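# Remove mat from pet tent, lay it flat

## Task

Pull the mat out of the pet tent and get it lying flat on the table; dropping it into place is acceptable. At the end the tent must stand erect with the corners of its floor resting on the tabletop. Nothing may count as done if it stays in place only because the robot is holding it. Finally open the grippers and move both arms away.

## Robot and tools

Robot: two arms, left_arm and right_arm, each ending in a two-finger gripper. The scene frame has its origin on the tabletop midway between the arms, +x pointing out over the table, +z up, and left_arm on the +y side. The names left and right do not refer to sides of a camera image. Arm bases (URDF root) in the scene frame: left_arm at (-0.022, +0.315, 0) m, quat_wxyz (+0.995, 0, 0, +0.101); right_arm at (+0.021, -0.227, 0) m, quat_wxyz (+0.997, 0, 0, +0.076).

Gripper geometry: the fingers point along the gripper's +z axis and separate along its y axis. end_effector_position is the spot between the finger pads, roughly 1 cm short of the fingertips. Joint ranges (rad), base to hand: waist -2.618 to 3.054, shoulder 0.000 to 3.142, elbow 0.000 to 3.142, wrist pitch -1.571 to 1.571, wrist yaw -1.571 to 1.571, wrist roll -2.094 to 2.094. The elbow never fully straightens. Reported hand positions get less accurate far from the base, and joint friction can leave a hand up to about 31 mm from where it was sent, so very small corrections may not move it.

The row format used by the motion tools: 16 numbers, left_arm first then right_arm, each as x, y, z, qw, qx, qy, qz, opening. x, y, z are an absolute target for end_effector_position in metres in the scene frame; the quaternion is an absolute target orientation, w first, also in the scene frame. Opening runs from -1 (closed) to +1 (fully open, 0.093 m). All 16 numbers are required even when one arm is idle; an idle arm should get its own last reported pose and the opening it should keep.

execute_actions(actions): a list of actions; each action is a list of up to 15 rows, one row per control step of 1/30 s. If fewer than 15 rows are given, the final row is repeated for the remaining steps. An empty list just returns the state and images. Each step, the commanded pose is clipped to at most 70 mm and 16 degrees away from the measured hand pose, so far targets take several actions; after an action the arm only reaches its last clipped pose. An action is rejected for both arms if any target lies more than 0.6 m from that hand's current position along any of the hand's own axes; if the first action fails this check against the latest reported state, or any action is malformed, nothing in the call runs. To hold an orientation, repeat the same quaternion you chose rather than copying the slightly drifted reported one.

move(target, speed, blocking): target is one 16-number row of absolute poses as above. Each hand travels in a straight line toward its pose, both finishing together, in 0.5 to 10 s (cut off at 10 s). speed is the top path speed in m/s, 0.002 to 0.5, default 0.25; rotation is capped at twice that in rad/s. Hands take the shorter rotation. Paths ignore obstacles and the other arm, hands can lag, wander or overshoot the speed, especially near full reach. Faster contact and targets set deeper past the contact push harder. The opening is sent when the move begins. The result adds a move: line giving the ending (done, off_target, moving, held, fault) and any limits (paced = the pose was clipped; held = a check blocked some steps, after which the arm may jump fast), plus each hand's distance to its pose. With blocking=false the call returns after 0.5 s while motion continues; further rows or moves are refused until a result shows it ended, so use wait or stop.

wait(seconds): 0 to 10; arms keep their last command, returns early if a running move finishes. stop(): brakes a running move; needs stopping distance; fingers keep moving. zoom_image(camera, region): camera is one of cam_head_left, cam_head_right, cam_high, cam_left_wrist, cam_right_wrist (all 504x504); region is [x0, y0, x1, y1] pixels from the top-left, at most 504 by 504. read_manual(section): only "licences"; moves nothing. finished_scene(scene): pass the current scene's number; irreversible, the goal must hold afterwards.

Results: a state line per arm with hand position and quat_wxyz, Hand target lines (pose the controller is now steering toward), Joint positions (each arm's list ends with finger opening in metres, which bottoms at zero), grip_measured (motor position on the -1..+1 scale; pads meet near -0.94, each mm of object width adds about 0.0208, with a fixed per-gripper error up to 0.02). A pose unreachable line means the clearance check altered or blocked that arm's command. FAULT and OVER-TEMPERATURE FAULT lines report arm stops.

Gripping: fingers stop on contact while the motor keeps heading to the commanded number; commanding further below the object's width reading squeezes harder, up to roughly 50-62 N per pad (less for parts under 5 mm). Keep sending the closing number to keep a grip.

Avoid: pushing rigid objects off the table (cloth does not count), letting the arms collide or press on each other, drops, slams and forceful pushes. Holding loads heats motors: warning at 75 °C, a 10 s arm stop at 90 °C, and at 100 °C the arm goes limp and falls. Loose objects may occasionally be nudged by outside disturbances. The simulation keeps running while you compose replies, with the robot holding its last command.

Each tool is called after "Call:" as name(argument=value, ...) on one line, values as JSON.

## Session

Call:
execute_actions(actions=[])

Scene clock: 0.00 s.
left_arm: end_effector_position=(+0.3411, +0.3973, +0.4130) grip_measured=+1.000 end_effector_quat_wxyz=(+0.712, -0.082, +0.693, +0.081) | right_arm: end_effector_position=(+0.3895, -0.1689, +0.4138) grip_measured=+1.000 end_effector_quat_wxyz=(+0.715, -0.055, +0.695, +0.052)
Joint positions: left_arm=[ 0.017  1.041  1.063  0.005 -0.013 -0.003  0.093] | right_arm=[ 0.011  1.043  1.064  0.008  0.012 -0.007  0.093]
Joint velocities: left_arm=[-0.002  0.002 -0.017  0.007  0.007  0.022  0.   ] | right_arm=[-0.002  0.012 -0.017  0.022  0.066  0.007  0.   ]
Hand target (left_arm): +0.341, +0.397, +0.413; +0.712, -0.082, +0.693, +0.081
Hand target (right_arm): +0.390, -0.169, +0.414; +0.715, -0.055, +0.695, +0.052

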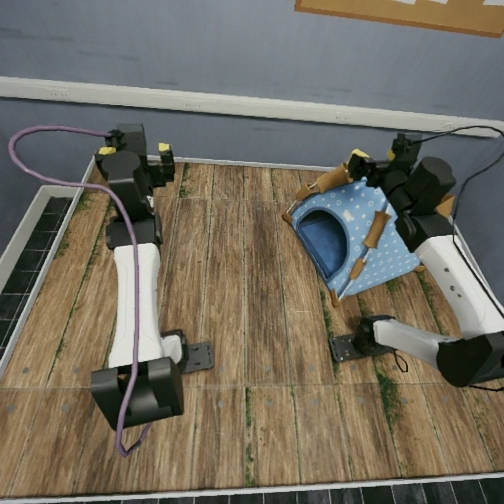

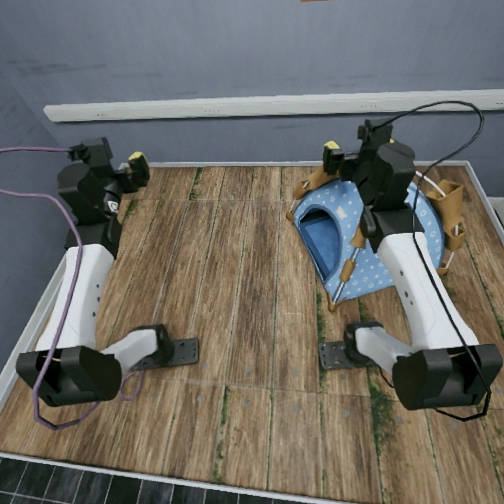

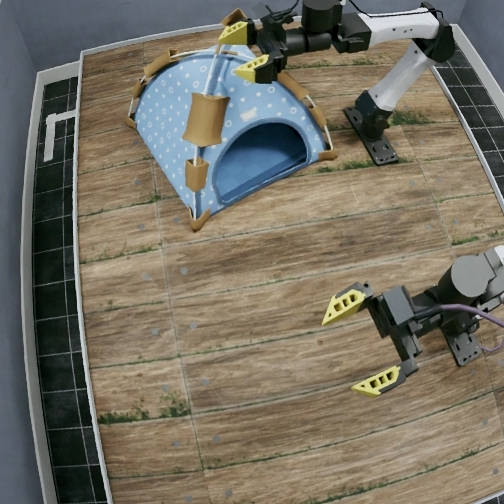

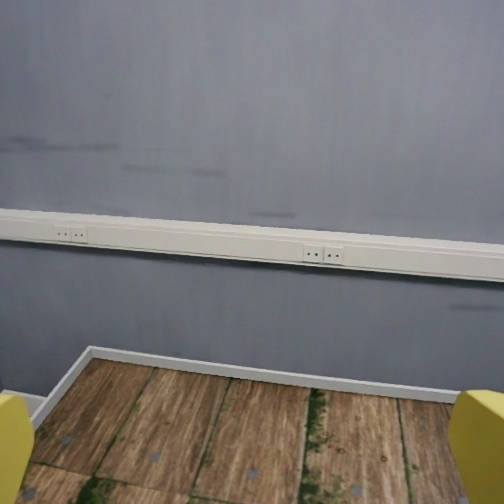

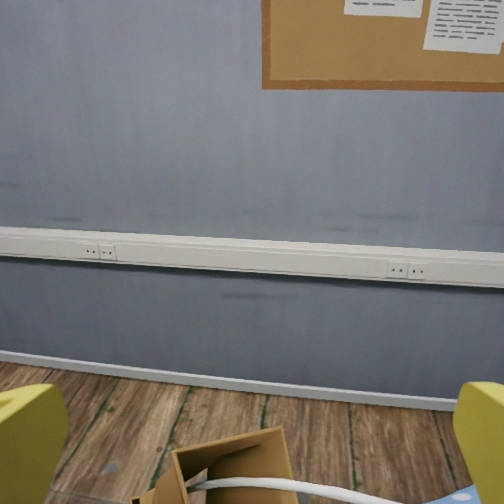

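Call:
move(target=[0.28,0.1,0.12,0.397,0.527,0.687,-0.305,1,0.3895,-0.1689,0.4138,0.715,-0.055,0.695,0.052,1], speed=0.4)

Call:
zoom_image(camera="cam_high", region=[150,80,400,300])

Scene clock: 8.27 s.
left_arm: end_effector_position=(+0.2902, +0.1019, +0.1109) grip_measured=+1.000 end_effector_quat_wxyz=(+0.394, +0.521, +0.694, -0.302) | right_arm: end_effector_position=(+0.3895, -0.1689, +0.4152) grip_measured=+1.000 end_effector_quat_wxyz=(+0.717, -0.054, +0.693, +0.052)
Joint positions: left_arm=[-0.462  1.554  0.795 -0.1    0.837  0.7    0.093] | right_arm=[ 0.011  1.043  1.064  0.013  0.012 -0.007  0.093]
Joint velocities: left_arm=[ 0.017  0.002 -0.012 -0.066 -0.007  0.066  0.   ] | right_arm=[-0.017 -0.022  0.017  0.022  0.022  0.007  0.   ]
Hand target (left_arm): +0.294, +0.097, +0.116; +0.396, +0.527, +0.686, -0.306
Hand target (right_arm): +0.390, -0.169, +0.414; +0.715, -0.055, +0.695, +0.052
Off the commanded pose (left_arm): 0.014 m, 1 deg.
Off the commanded pose (right_arm): 0.001 m, 0 deg.
move: off_target (left_arm)

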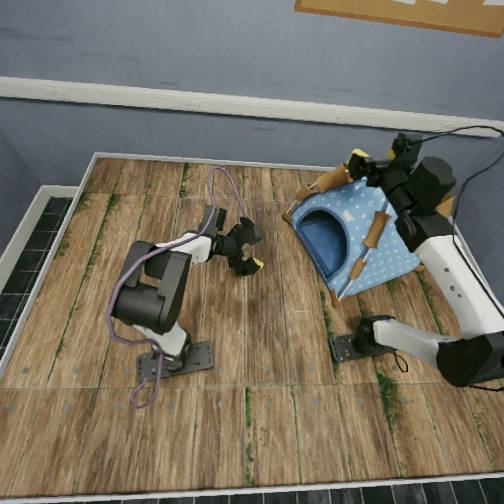

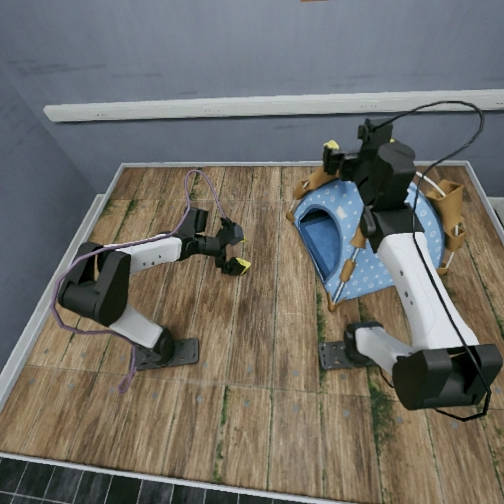

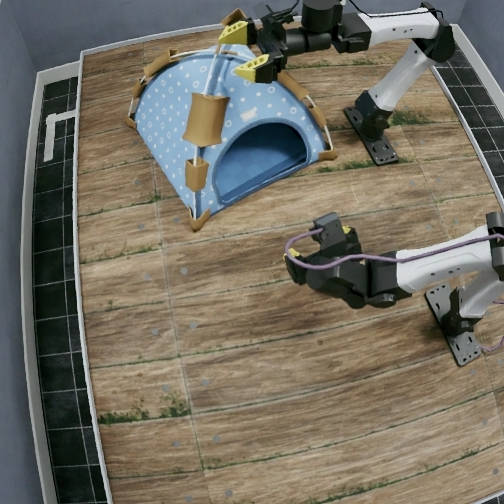

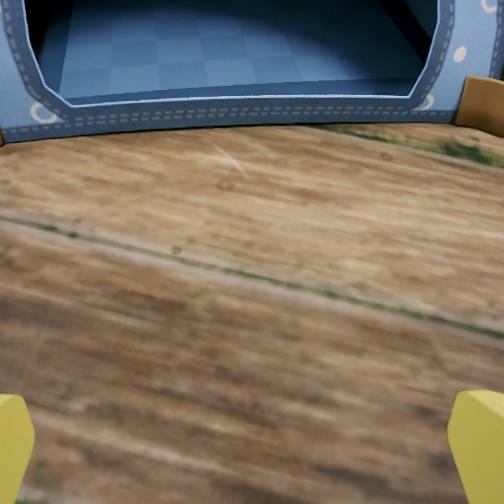

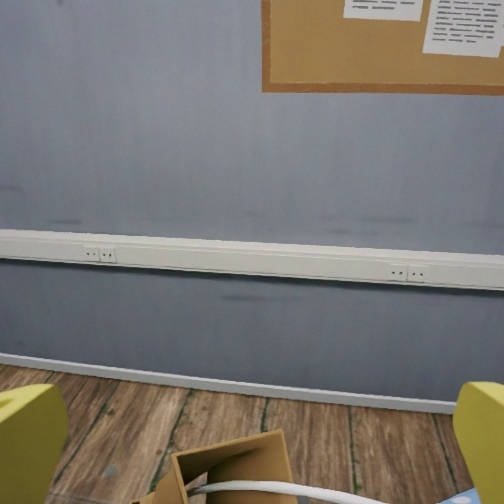

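Region (150, 80, 400, 300) of cam_high's 504x504 image, scaled by 2.016, with more detail than that image has; it fills the top 444 rows of this view, and the rest is white.

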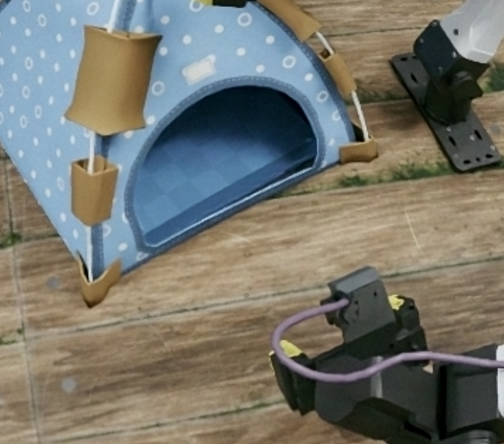

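Call:
move(target=[0.33,-0.06,0.09,0.397,0.527,0.687,-0.305,0.2,0.3895,-0.1689,0.4138,0.715,-0.055,0.695,0.052,1])

Scene clock: 12.07 s.
left_arm: end_effector_position=(+0.3231, -0.0553, +0.0863) grip_measured=+0.202 end_effector_quat_wxyz=(+0.386, +0.527, +0.690, -0.312) | right_arm: end_effector_position=(+0.3895, -0.1689, +0.4157) grip_measured=+1.000 end_effector_quat_wxyz=(+0.718, -0.054, +0.692, +0.052)
Joint positions: left_arm=[-0.836  1.954  1.118  0.182  0.587  0.374  0.055] | right_arm=[ 0.011  1.043  1.064  0.015  0.012 -0.007  0.093]
Joint velocities: left_arm=[-0.007 -0.007  0.002  0.022 -0.007 -0.051 -0.002] | right_arm=[-0.012 -0.007 -0.027 -0.037 -0.051 -0.037  0.   ]
Hand target (left_arm): +0.332, -0.061, +0.093; +0.400, +0.524, +0.686, -0.309
Hand target (right_arm): +0.390, -0.169, +0.414; +0.715, -0.055, +0.695, +0.052
Off the commanded pose (left_arm): 0.009 m, 2 deg.
Off the commanded pose (right_arm): 0.002 m, 1 deg.
move: done

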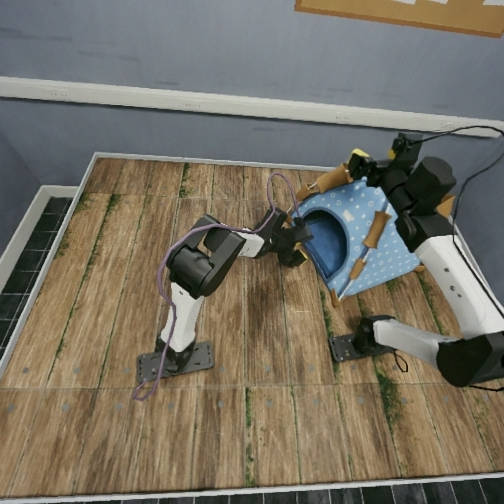

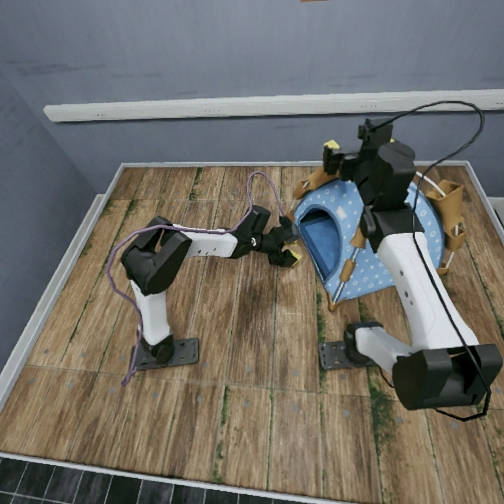

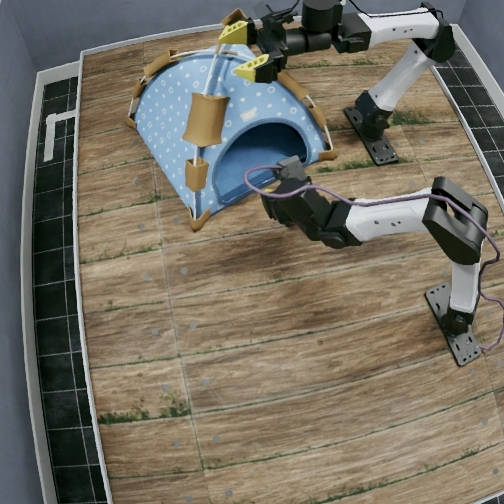

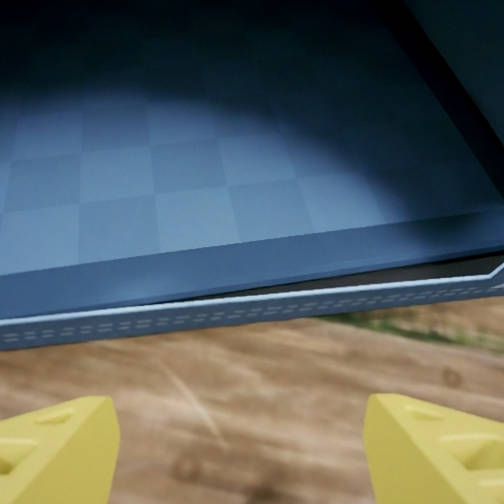

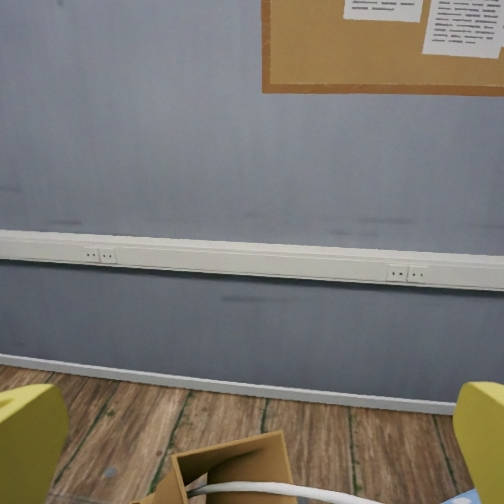

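Call:
move(target=[0.305,-0.125,0.085,0.054,-0.117,0.898,-0.419,0,0.3895,-0.1689,0.4138,0.715,-0.055,0.695,0.052,1], speed=0.4)

Call:
move(target=[0.31,-0.142,0.035,0.054,-0.117,0.898,-0.419,0,0.3895,-0.1689,0.4138,0.715,-0.055,0.695,0.052,1], speed=0.1)

Call:
zoom_image(camera="cam_high", region=[180,90,360,240])

Scene clock: 21.20 s.
left_arm: end_effector_position=(+0.3026, -0.1197, +0.0837) grip_measured=+0.001 end_effector_quat_wxyz=(+0.051, -0.116, +0.899, -0.420) | right_arm: end_effector_position=(+0.3895, -0.1690, +0.4162) grip_measured=+1.000 end_effector_quat_wxyz=(+0.719, -0.054, +0.691, +0.052)
Joint positions: left_arm=[-1.014  2.055  1.389 -0.099  0.384 -1.233  0.045] | right_arm=[ 0.011  1.043  1.064  0.017  0.012 -0.007  0.093]
Joint velocities: left_arm=[ 0.012 -0.002  0.002  0.007  0.007  0.007  0.   ] | right_arm=[ 0.002  0.017 -0.012 -0.007  0.037  0.022  0.   ]
Hand target (left_arm): +0.305, -0.126, +0.086; +0.053, -0.117, +0.898, -0.421
Hand target (right_arm): +0.390, -0.169, +0.414; +0.715, -0.055, +0.695, +0.052
Off the commanded pose (left_arm): 0.006 m, 0 deg.
Off the commanded pose (right_arm): 0.002 m, 1 deg.
move: done

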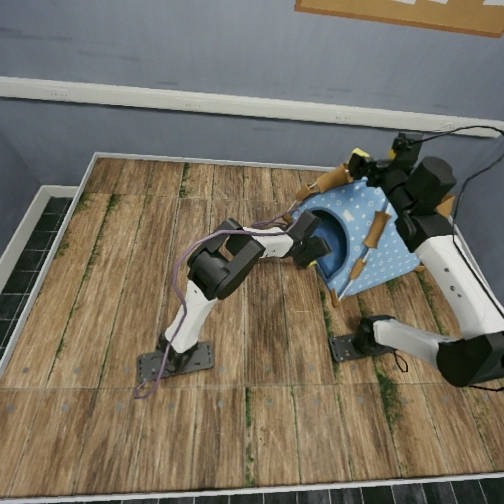

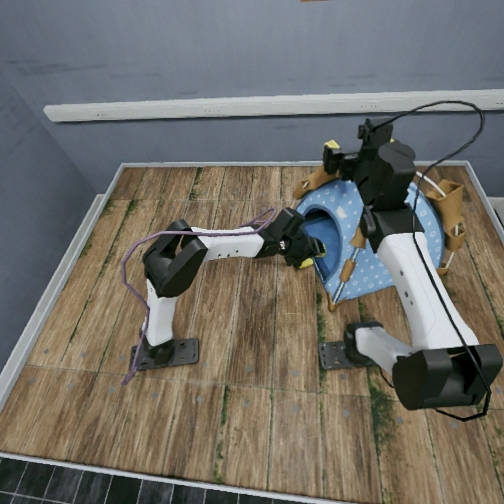

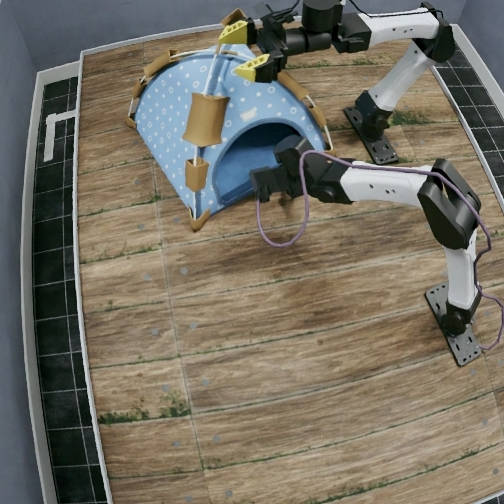

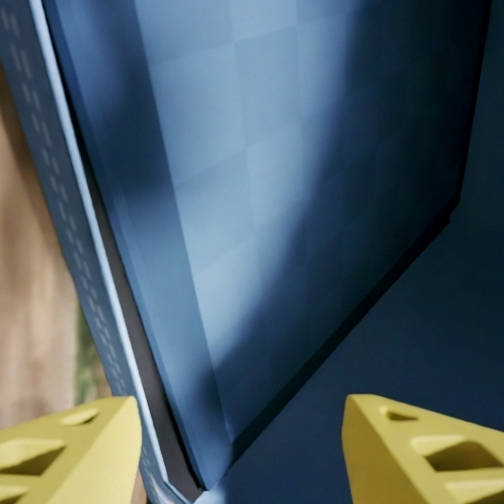

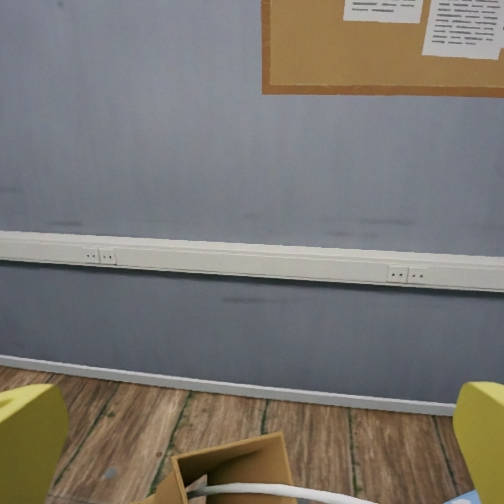

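Scene clock: 22.07 s.
left_arm: end_effector_position=(+0.3083, -0.1332, +0.0417) grip_measured=+0.000 end_effector_quat_wxyz=(+0.050, -0.118, +0.900, -0.417) | right_arm: end_effector_position=(+0.3895, -0.1690, +0.4165) grip_measured=+1.000 end_effector_quat_wxyz=(+0.719, -0.054, +0.691, +0.052)
Joint positions: left_arm=[-1.027  2.175  1.4    0.007  0.371 -1.246  0.045] | right_arm=[ 0.011  1.043  1.064  0.019  0.012 -0.007  0.093]
Joint velocities: left_arm=[ 0.002 -0.007 -0.002 -0.022  0.022 -0.037 -0.   ] | right_arm=[ 0.012 -0.007 -0.022  0.022 -0.051 -0.095  0.   ]
Hand target (left_arm): +0.310, -0.142, +0.035; +0.054, -0.117, +0.898, -0.420
Hand target (right_arm): +0.390, -0.169, +0.414; +0.715, -0.055, +0.695, +0.052
Off the commanded pose (left_arm): 0.011 m, 1 deg.
Off the commanded pose (right_arm): 0.003 m, 1 deg.
move: off_target (left_arm)

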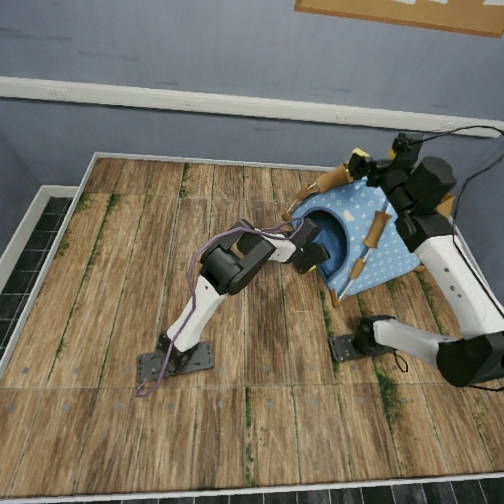

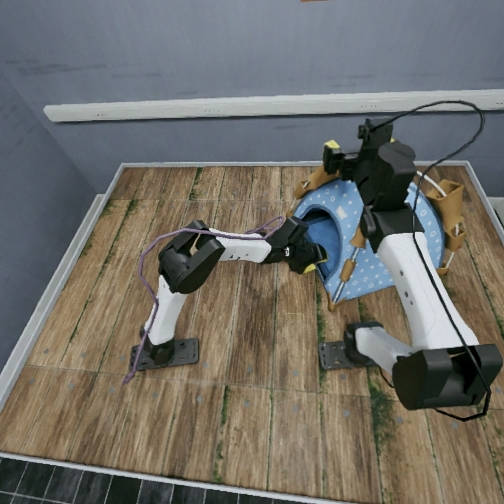

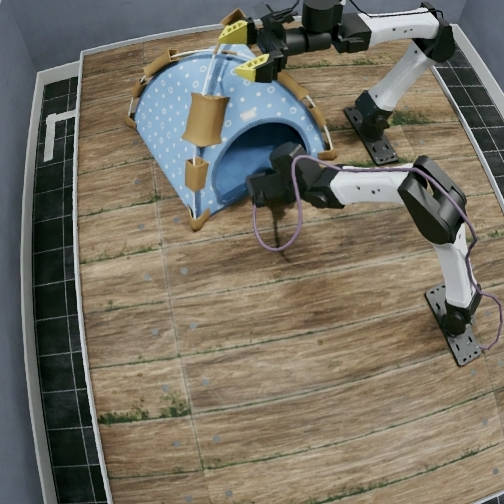

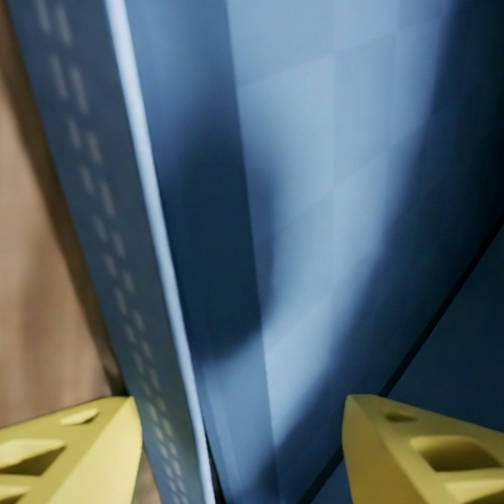

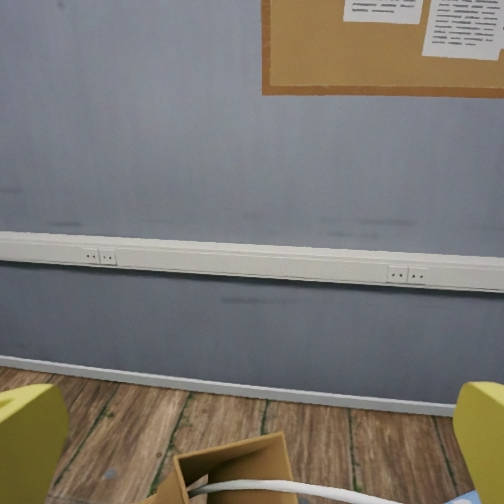

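Region (180, 90, 360, 240) of cam_high's 504x504 image, scaled by 2.800, with more detail than that image has.

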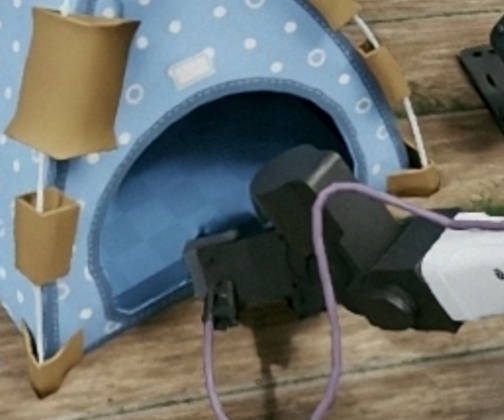

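Lower finger is outside the sill; lift, go about 3 cm further in.

Call:
move(target=[0.315,-0.16,0.085,0.054,-0.117,0.898,-0.419,0,0.3895,-0.1689,0.4138,0.715,-0.055,0.695,0.052,1], speed=0.1)

Call:
move(target=[0.318,-0.172,0.05,0.054,-0.117,0.898,-0.419,0,0.3895,-0.1689,0.4138,0.715,-0.055,0.695,0.052,1], speed=0.1)

Scene clock: 25.80 s.
left_arm: end_effector_position=(+0.3105, -0.1508, +0.0744) grip_measured=+0.000 end_effector_quat_wxyz=(+0.046, -0.120, +0.904, -0.409) | right_arm: end_effector_position=(+0.3894, -0.1690, +0.4167) grip_measured=+1.000 end_effector_quat_wxyz=(+0.720, -0.054, +0.690, +0.052)
Joint positions: left_arm=[-1.05   2.175  1.559 -0.167  0.353 -1.26   0.045] | right_arm=[ 0.011  1.043  1.064  0.019  0.012 -0.007  0.093]
Joint velocities: left_arm=[ 0.002  0.002 -0.007  0.022 -0.022 -0.022  0.002] | right_arm=[ 0.017 -0.012  0.002 -0.022  0.037  0.081  0.   ]
Hand target (left_arm): +0.314, -0.159, +0.086; +0.054, -0.117, +0.898, -0.420
Hand target (right_arm): +0.390, -0.169, +0.414; +0.715, -0.055, +0.695, +0.052
Off the commanded pose (left_arm): 0.015 m, 2 deg.
Off the commanded pose (right_arm): 0.003 m, 1 deg.
move: off_target (left_arm)

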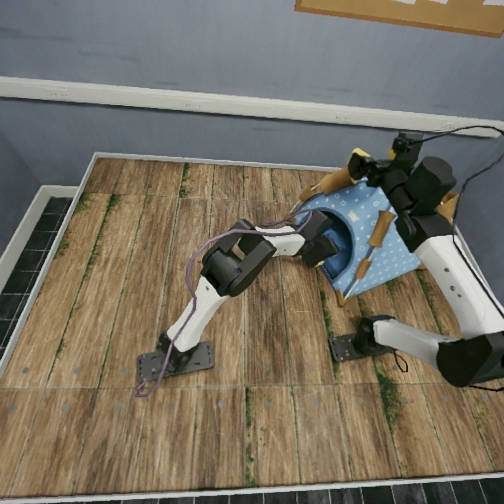

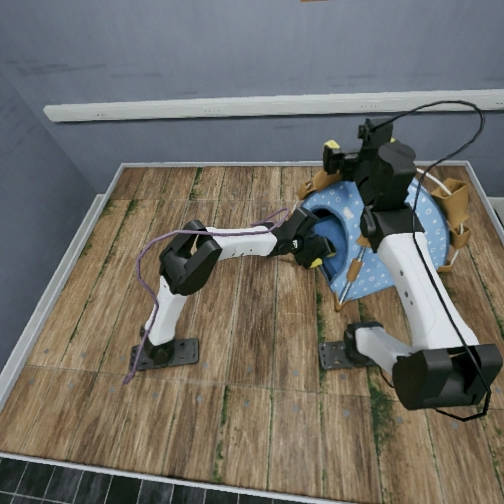

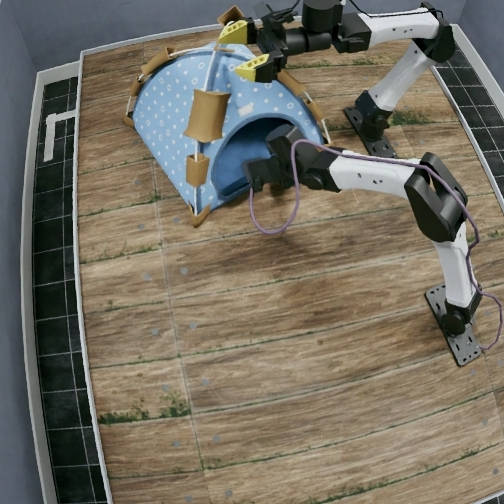

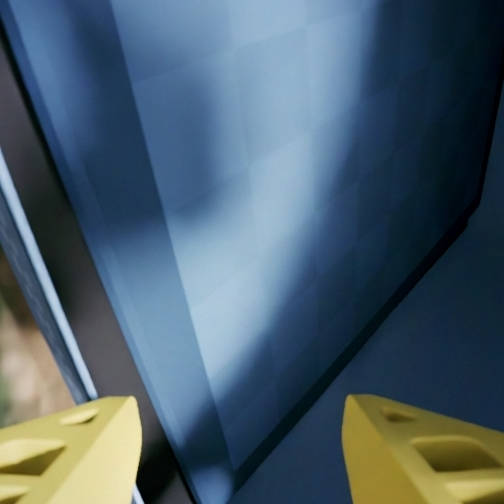

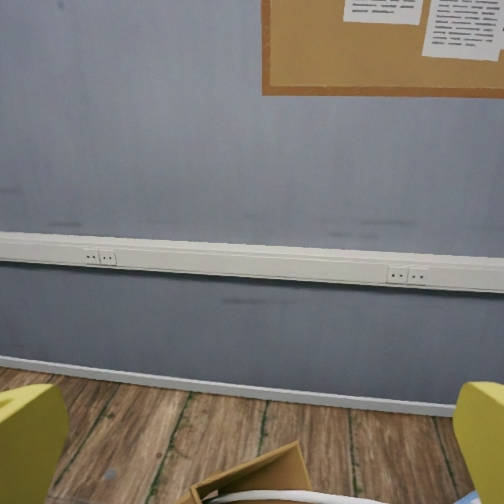

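Scene clock: 26.63 s.
left_arm: end_effector_position=(+0.3165, -0.1665, +0.0515) grip_measured=+0.000 end_effector_quat_wxyz=(+0.051, -0.116, +0.899, -0.419) | right_arm: end_effector_position=(+0.3894, -0.1690, +0.4170) grip_measured=+1.000 end_effector_quat_wxyz=(+0.720, -0.054, +0.690, +0.052)
Joint positions: left_arm=[-1.061  2.259  1.582 -0.076  0.349 -1.268  0.045] | right_arm=[ 0.011  1.043  1.064  0.021  0.012 -0.007  0.093]
Joint velocities: left_arm=[-0.012 -0.002 -0.007  0.022  0.022 -0.066 -0.   ] | right_arm=[ 0.007 -0.002 -0.022  0.007 -0.022 -0.037  0.   ]
Hand target (left_arm): +0.318, -0.172, +0.050; +0.054, -0.117, +0.898, -0.420
Hand target (right_arm): +0.390, -0.169, +0.414; +0.715, -0.055, +0.695, +0.052
Off the commanded pose (left_arm): 0.006 m, 0 deg.
Off the commanded pose (right_arm): 0.003 m, 1 deg.
move: done

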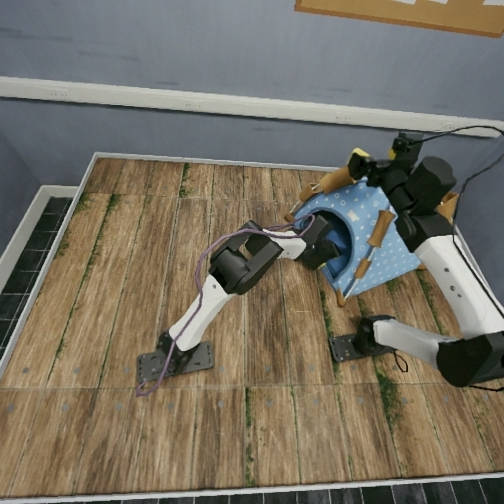

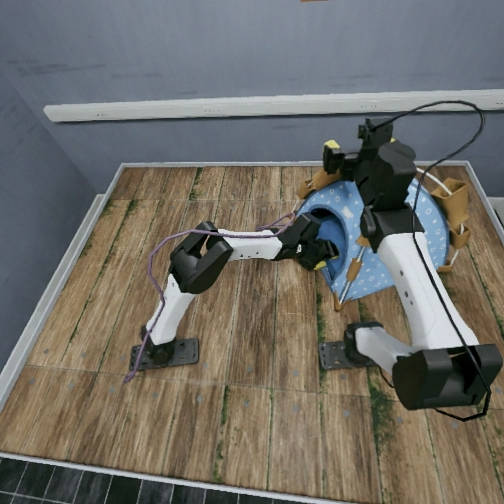

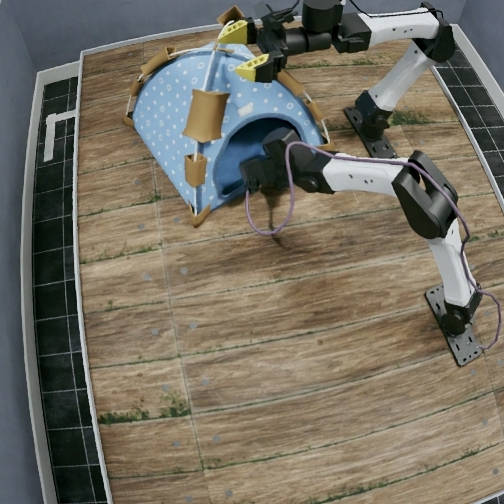

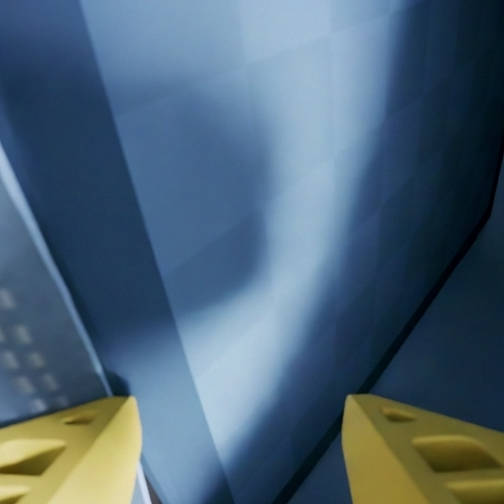

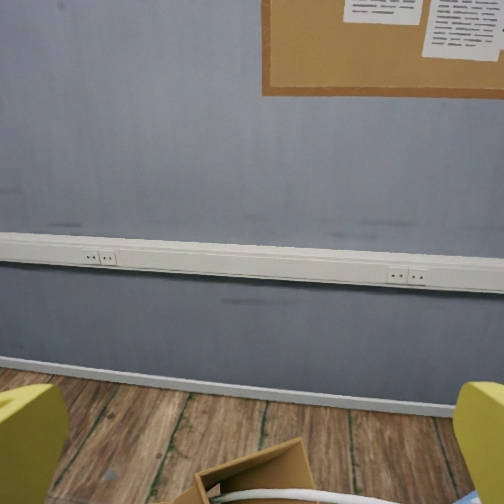

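Call:
move(target=[0.32,-0.18,0.022,0.054,-0.117,0.898,-0.419,0,0.3895,-0.1689,0.4138,0.715,-0.055,0.695,0.052,1], speed=0.06)

Call:
move(target=[0.32,-0.18,0.022,0.054,-0.117,0.898,-0.419,-1,0.3895,-0.1689,0.4138,0.715,-0.055,0.695,0.052,1])

Call:
move(target=[0.31,-0.14,0.08,0.054,-0.117,0.898,-0.419,-1,0.3895,-0.1689,0.4138,0.715,-0.055,0.695,0.052,1], speed=0.1)

Scene clock: 31.37 s.
left_arm: end_effector_position=(+0.3227, -0.1766, +0.0488) grip_measured=+0.000 end_effector_quat_wxyz=(+0.060, -0.112, +0.890, -0.438) | right_arm: end_effector_position=(+0.3894, -0.1690, +0.4172) grip_measured=+1.000 end_effector_quat_wxyz=(+0.720, -0.054, +0.690, +0.052)
Joint positions: left_arm=[-1.064  2.294  1.593 -0.004  0.35  -1.275  0.045] | right_arm=[ 0.011  1.043  1.064  0.021  0.012 -0.007  0.093]
Joint velocities: left_arm=[-0.012  0.002  0.002 -0.007  0.007 -0.007  0.   ] | right_arm=[ 0.002 -0.002  0.002  0.037 -0.007  0.051  0.   ]
Hand target (left_arm): +0.320, -0.179, +0.023; +0.054, -0.117, +0.899, -0.419
Hand target (right_arm): +0.390, -0.169, +0.414; +0.715, -0.055, +0.695, +0.052
Off the commanded pose (left_arm): 0.027 m, 3 deg.
Off the commanded pose (right_arm): 0.003 m, 1 deg.
move: off_target (left_arm)

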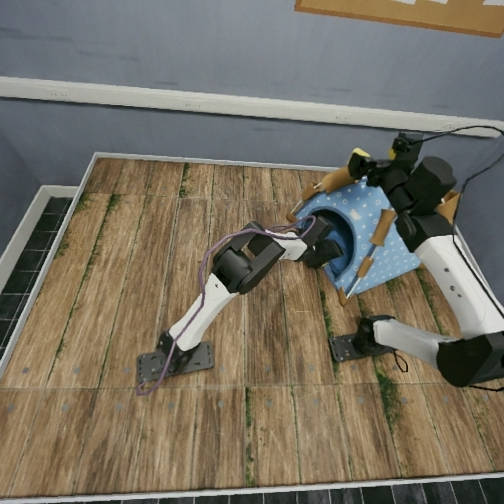

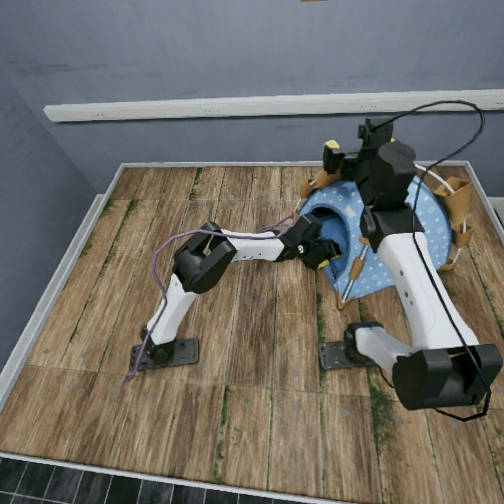

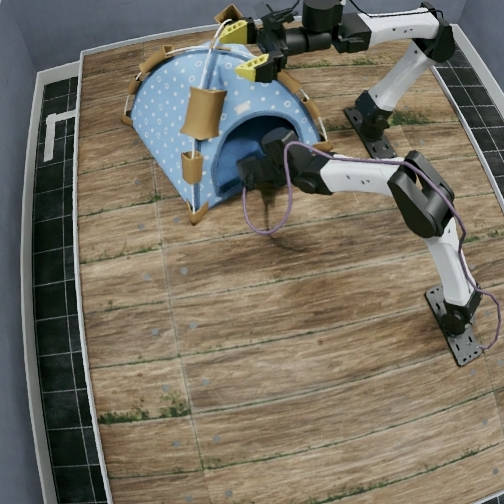

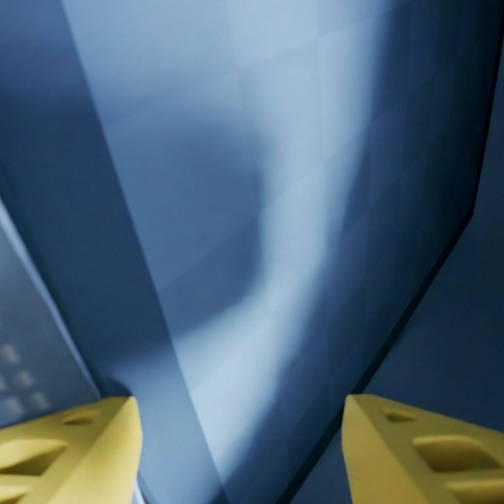

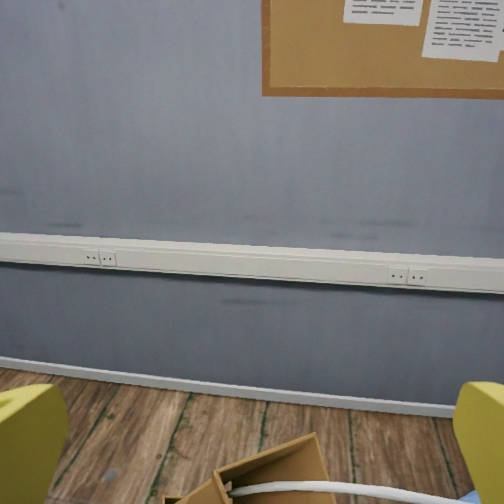

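Scene clock: 32.07 s.
left_arm: end_effector_position=(+0.3221, -0.1772, +0.0341) grip_measured=-0.976 end_effector_quat_wxyz=(+0.057, -0.113, +0.893, -0.432) | right_arm: end_effector_position=(+0.3894, -0.1690, +0.4174) grip_measured=+1.000 end_effector_quat_wxyz=(+0.721, -0.054, +0.689, +0.052)
Joint positions: left_arm=[-1.066  2.323  1.593  0.01   0.347 -1.275  0.   ] | right_arm=[ 0.011  1.043  1.064  0.022  0.012 -0.007  0.093]
Joint velocities: left_arm=[ 0.002 -0.007  0.007  0.037 -0.022 -0.125  0.   ] | right_arm=[-0.012 -0.002  0.012 -0.037 -0.037 -0.051  0.   ]
Hand target (left_arm): +0.320, -0.180, +0.022; +0.054, -0.117, +0.899, -0.420
Hand target (right_arm): +0.390, -0.169, +0.414; +0.715, -0.055, +0.695, +0.052
Off the commanded pose (left_arm): 0.013 m, 2 deg.
Off the commanded pose (right_arm): 0.004 m, 1 deg.
move: off_target (left_arm)

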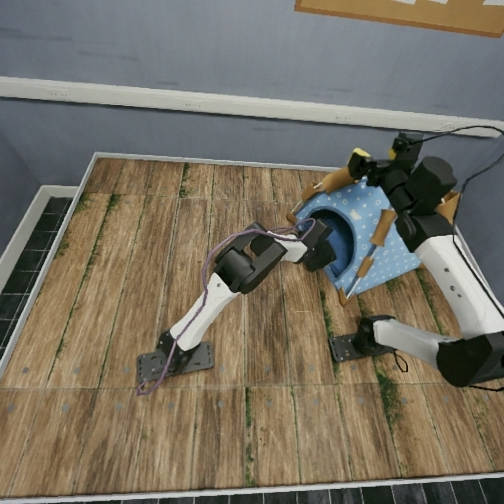

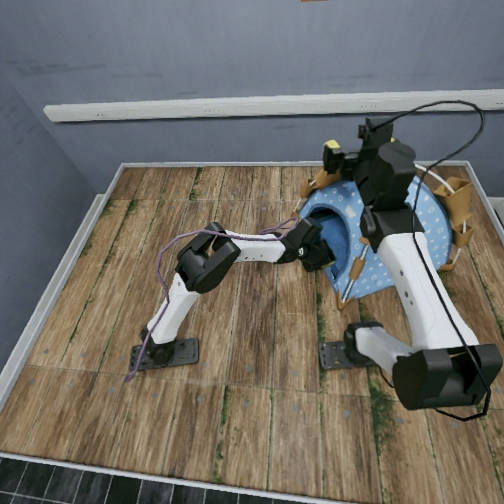

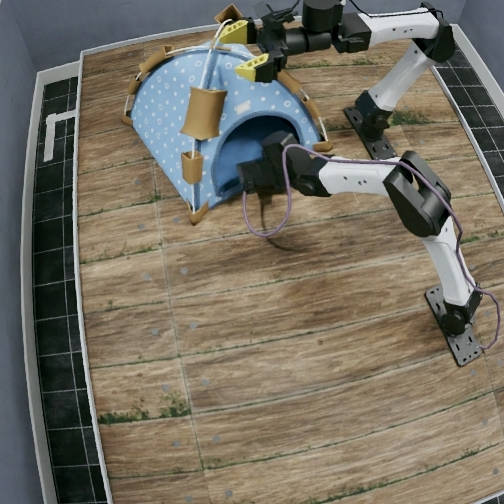

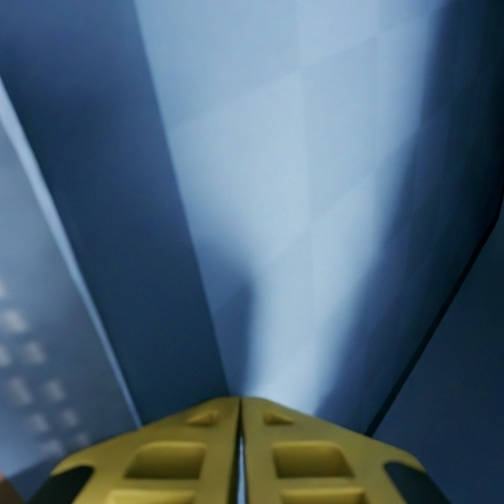

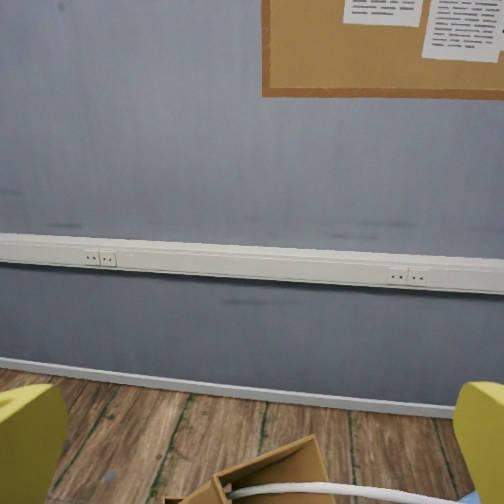

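Scene clock: 33.20 s.
left_arm: end_effector_position=(+0.3123, -0.1464, +0.0778) grip_measured=-0.976 end_effector_quat_wxyz=(+0.058, -0.118, +0.898, -0.421) | right_arm: end_effector_position=(+0.3894, -0.1690, +0.4177) grip_measured=+1.000 end_effector_quat_wxyz=(+0.721, -0.054, +0.689, +0.052)
Joint positions: left_arm=[-1.043  2.149  1.507 -0.106  0.349 -1.256  0.   ] | right_arm=[ 0.011  1.043  1.064  0.024  0.012 -0.007  0.093]
Joint velocities: left_arm=[ 0.017 -0.002 -0.002  0.022 -0.007 -0.022  0.   ] | right_arm=[-0.002  0.007  0.007 -0.022 -0.037  0.066  0.   ]
Hand target (left_arm): +0.309, -0.140, +0.080; +0.054, -0.117, +0.899, -0.419
Hand target (right_arm): +0.390, -0.169, +0.414; +0.715, -0.055, +0.695, +0.052
Off the commanded pose (left_arm): 0.007 m, 1 deg.
Off the commanded pose (right_arm): 0.004 m, 1 deg.
move: done

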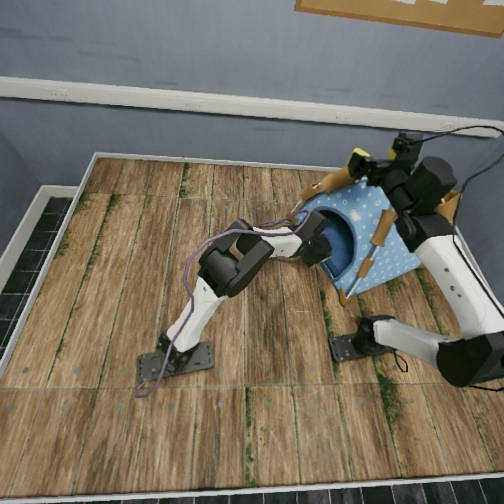

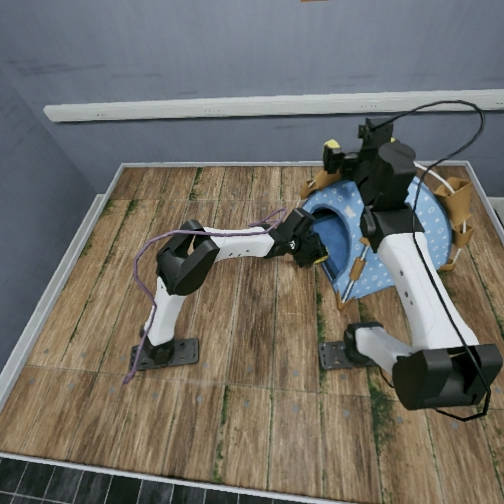

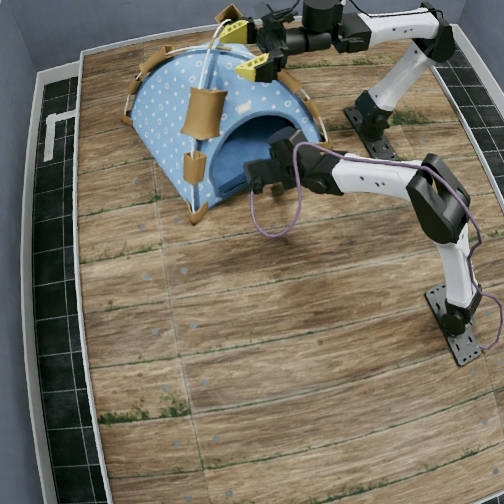

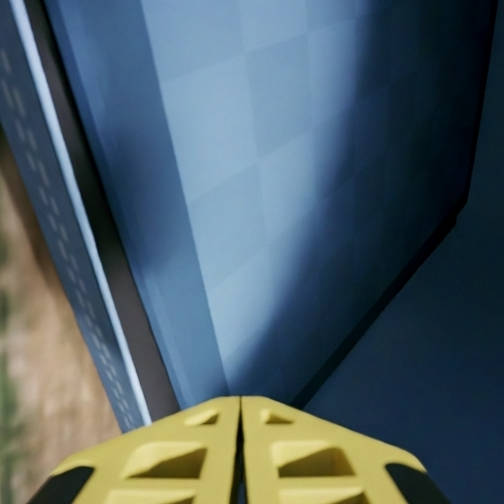

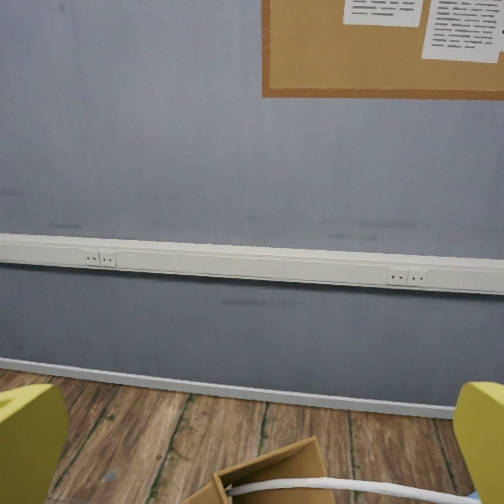

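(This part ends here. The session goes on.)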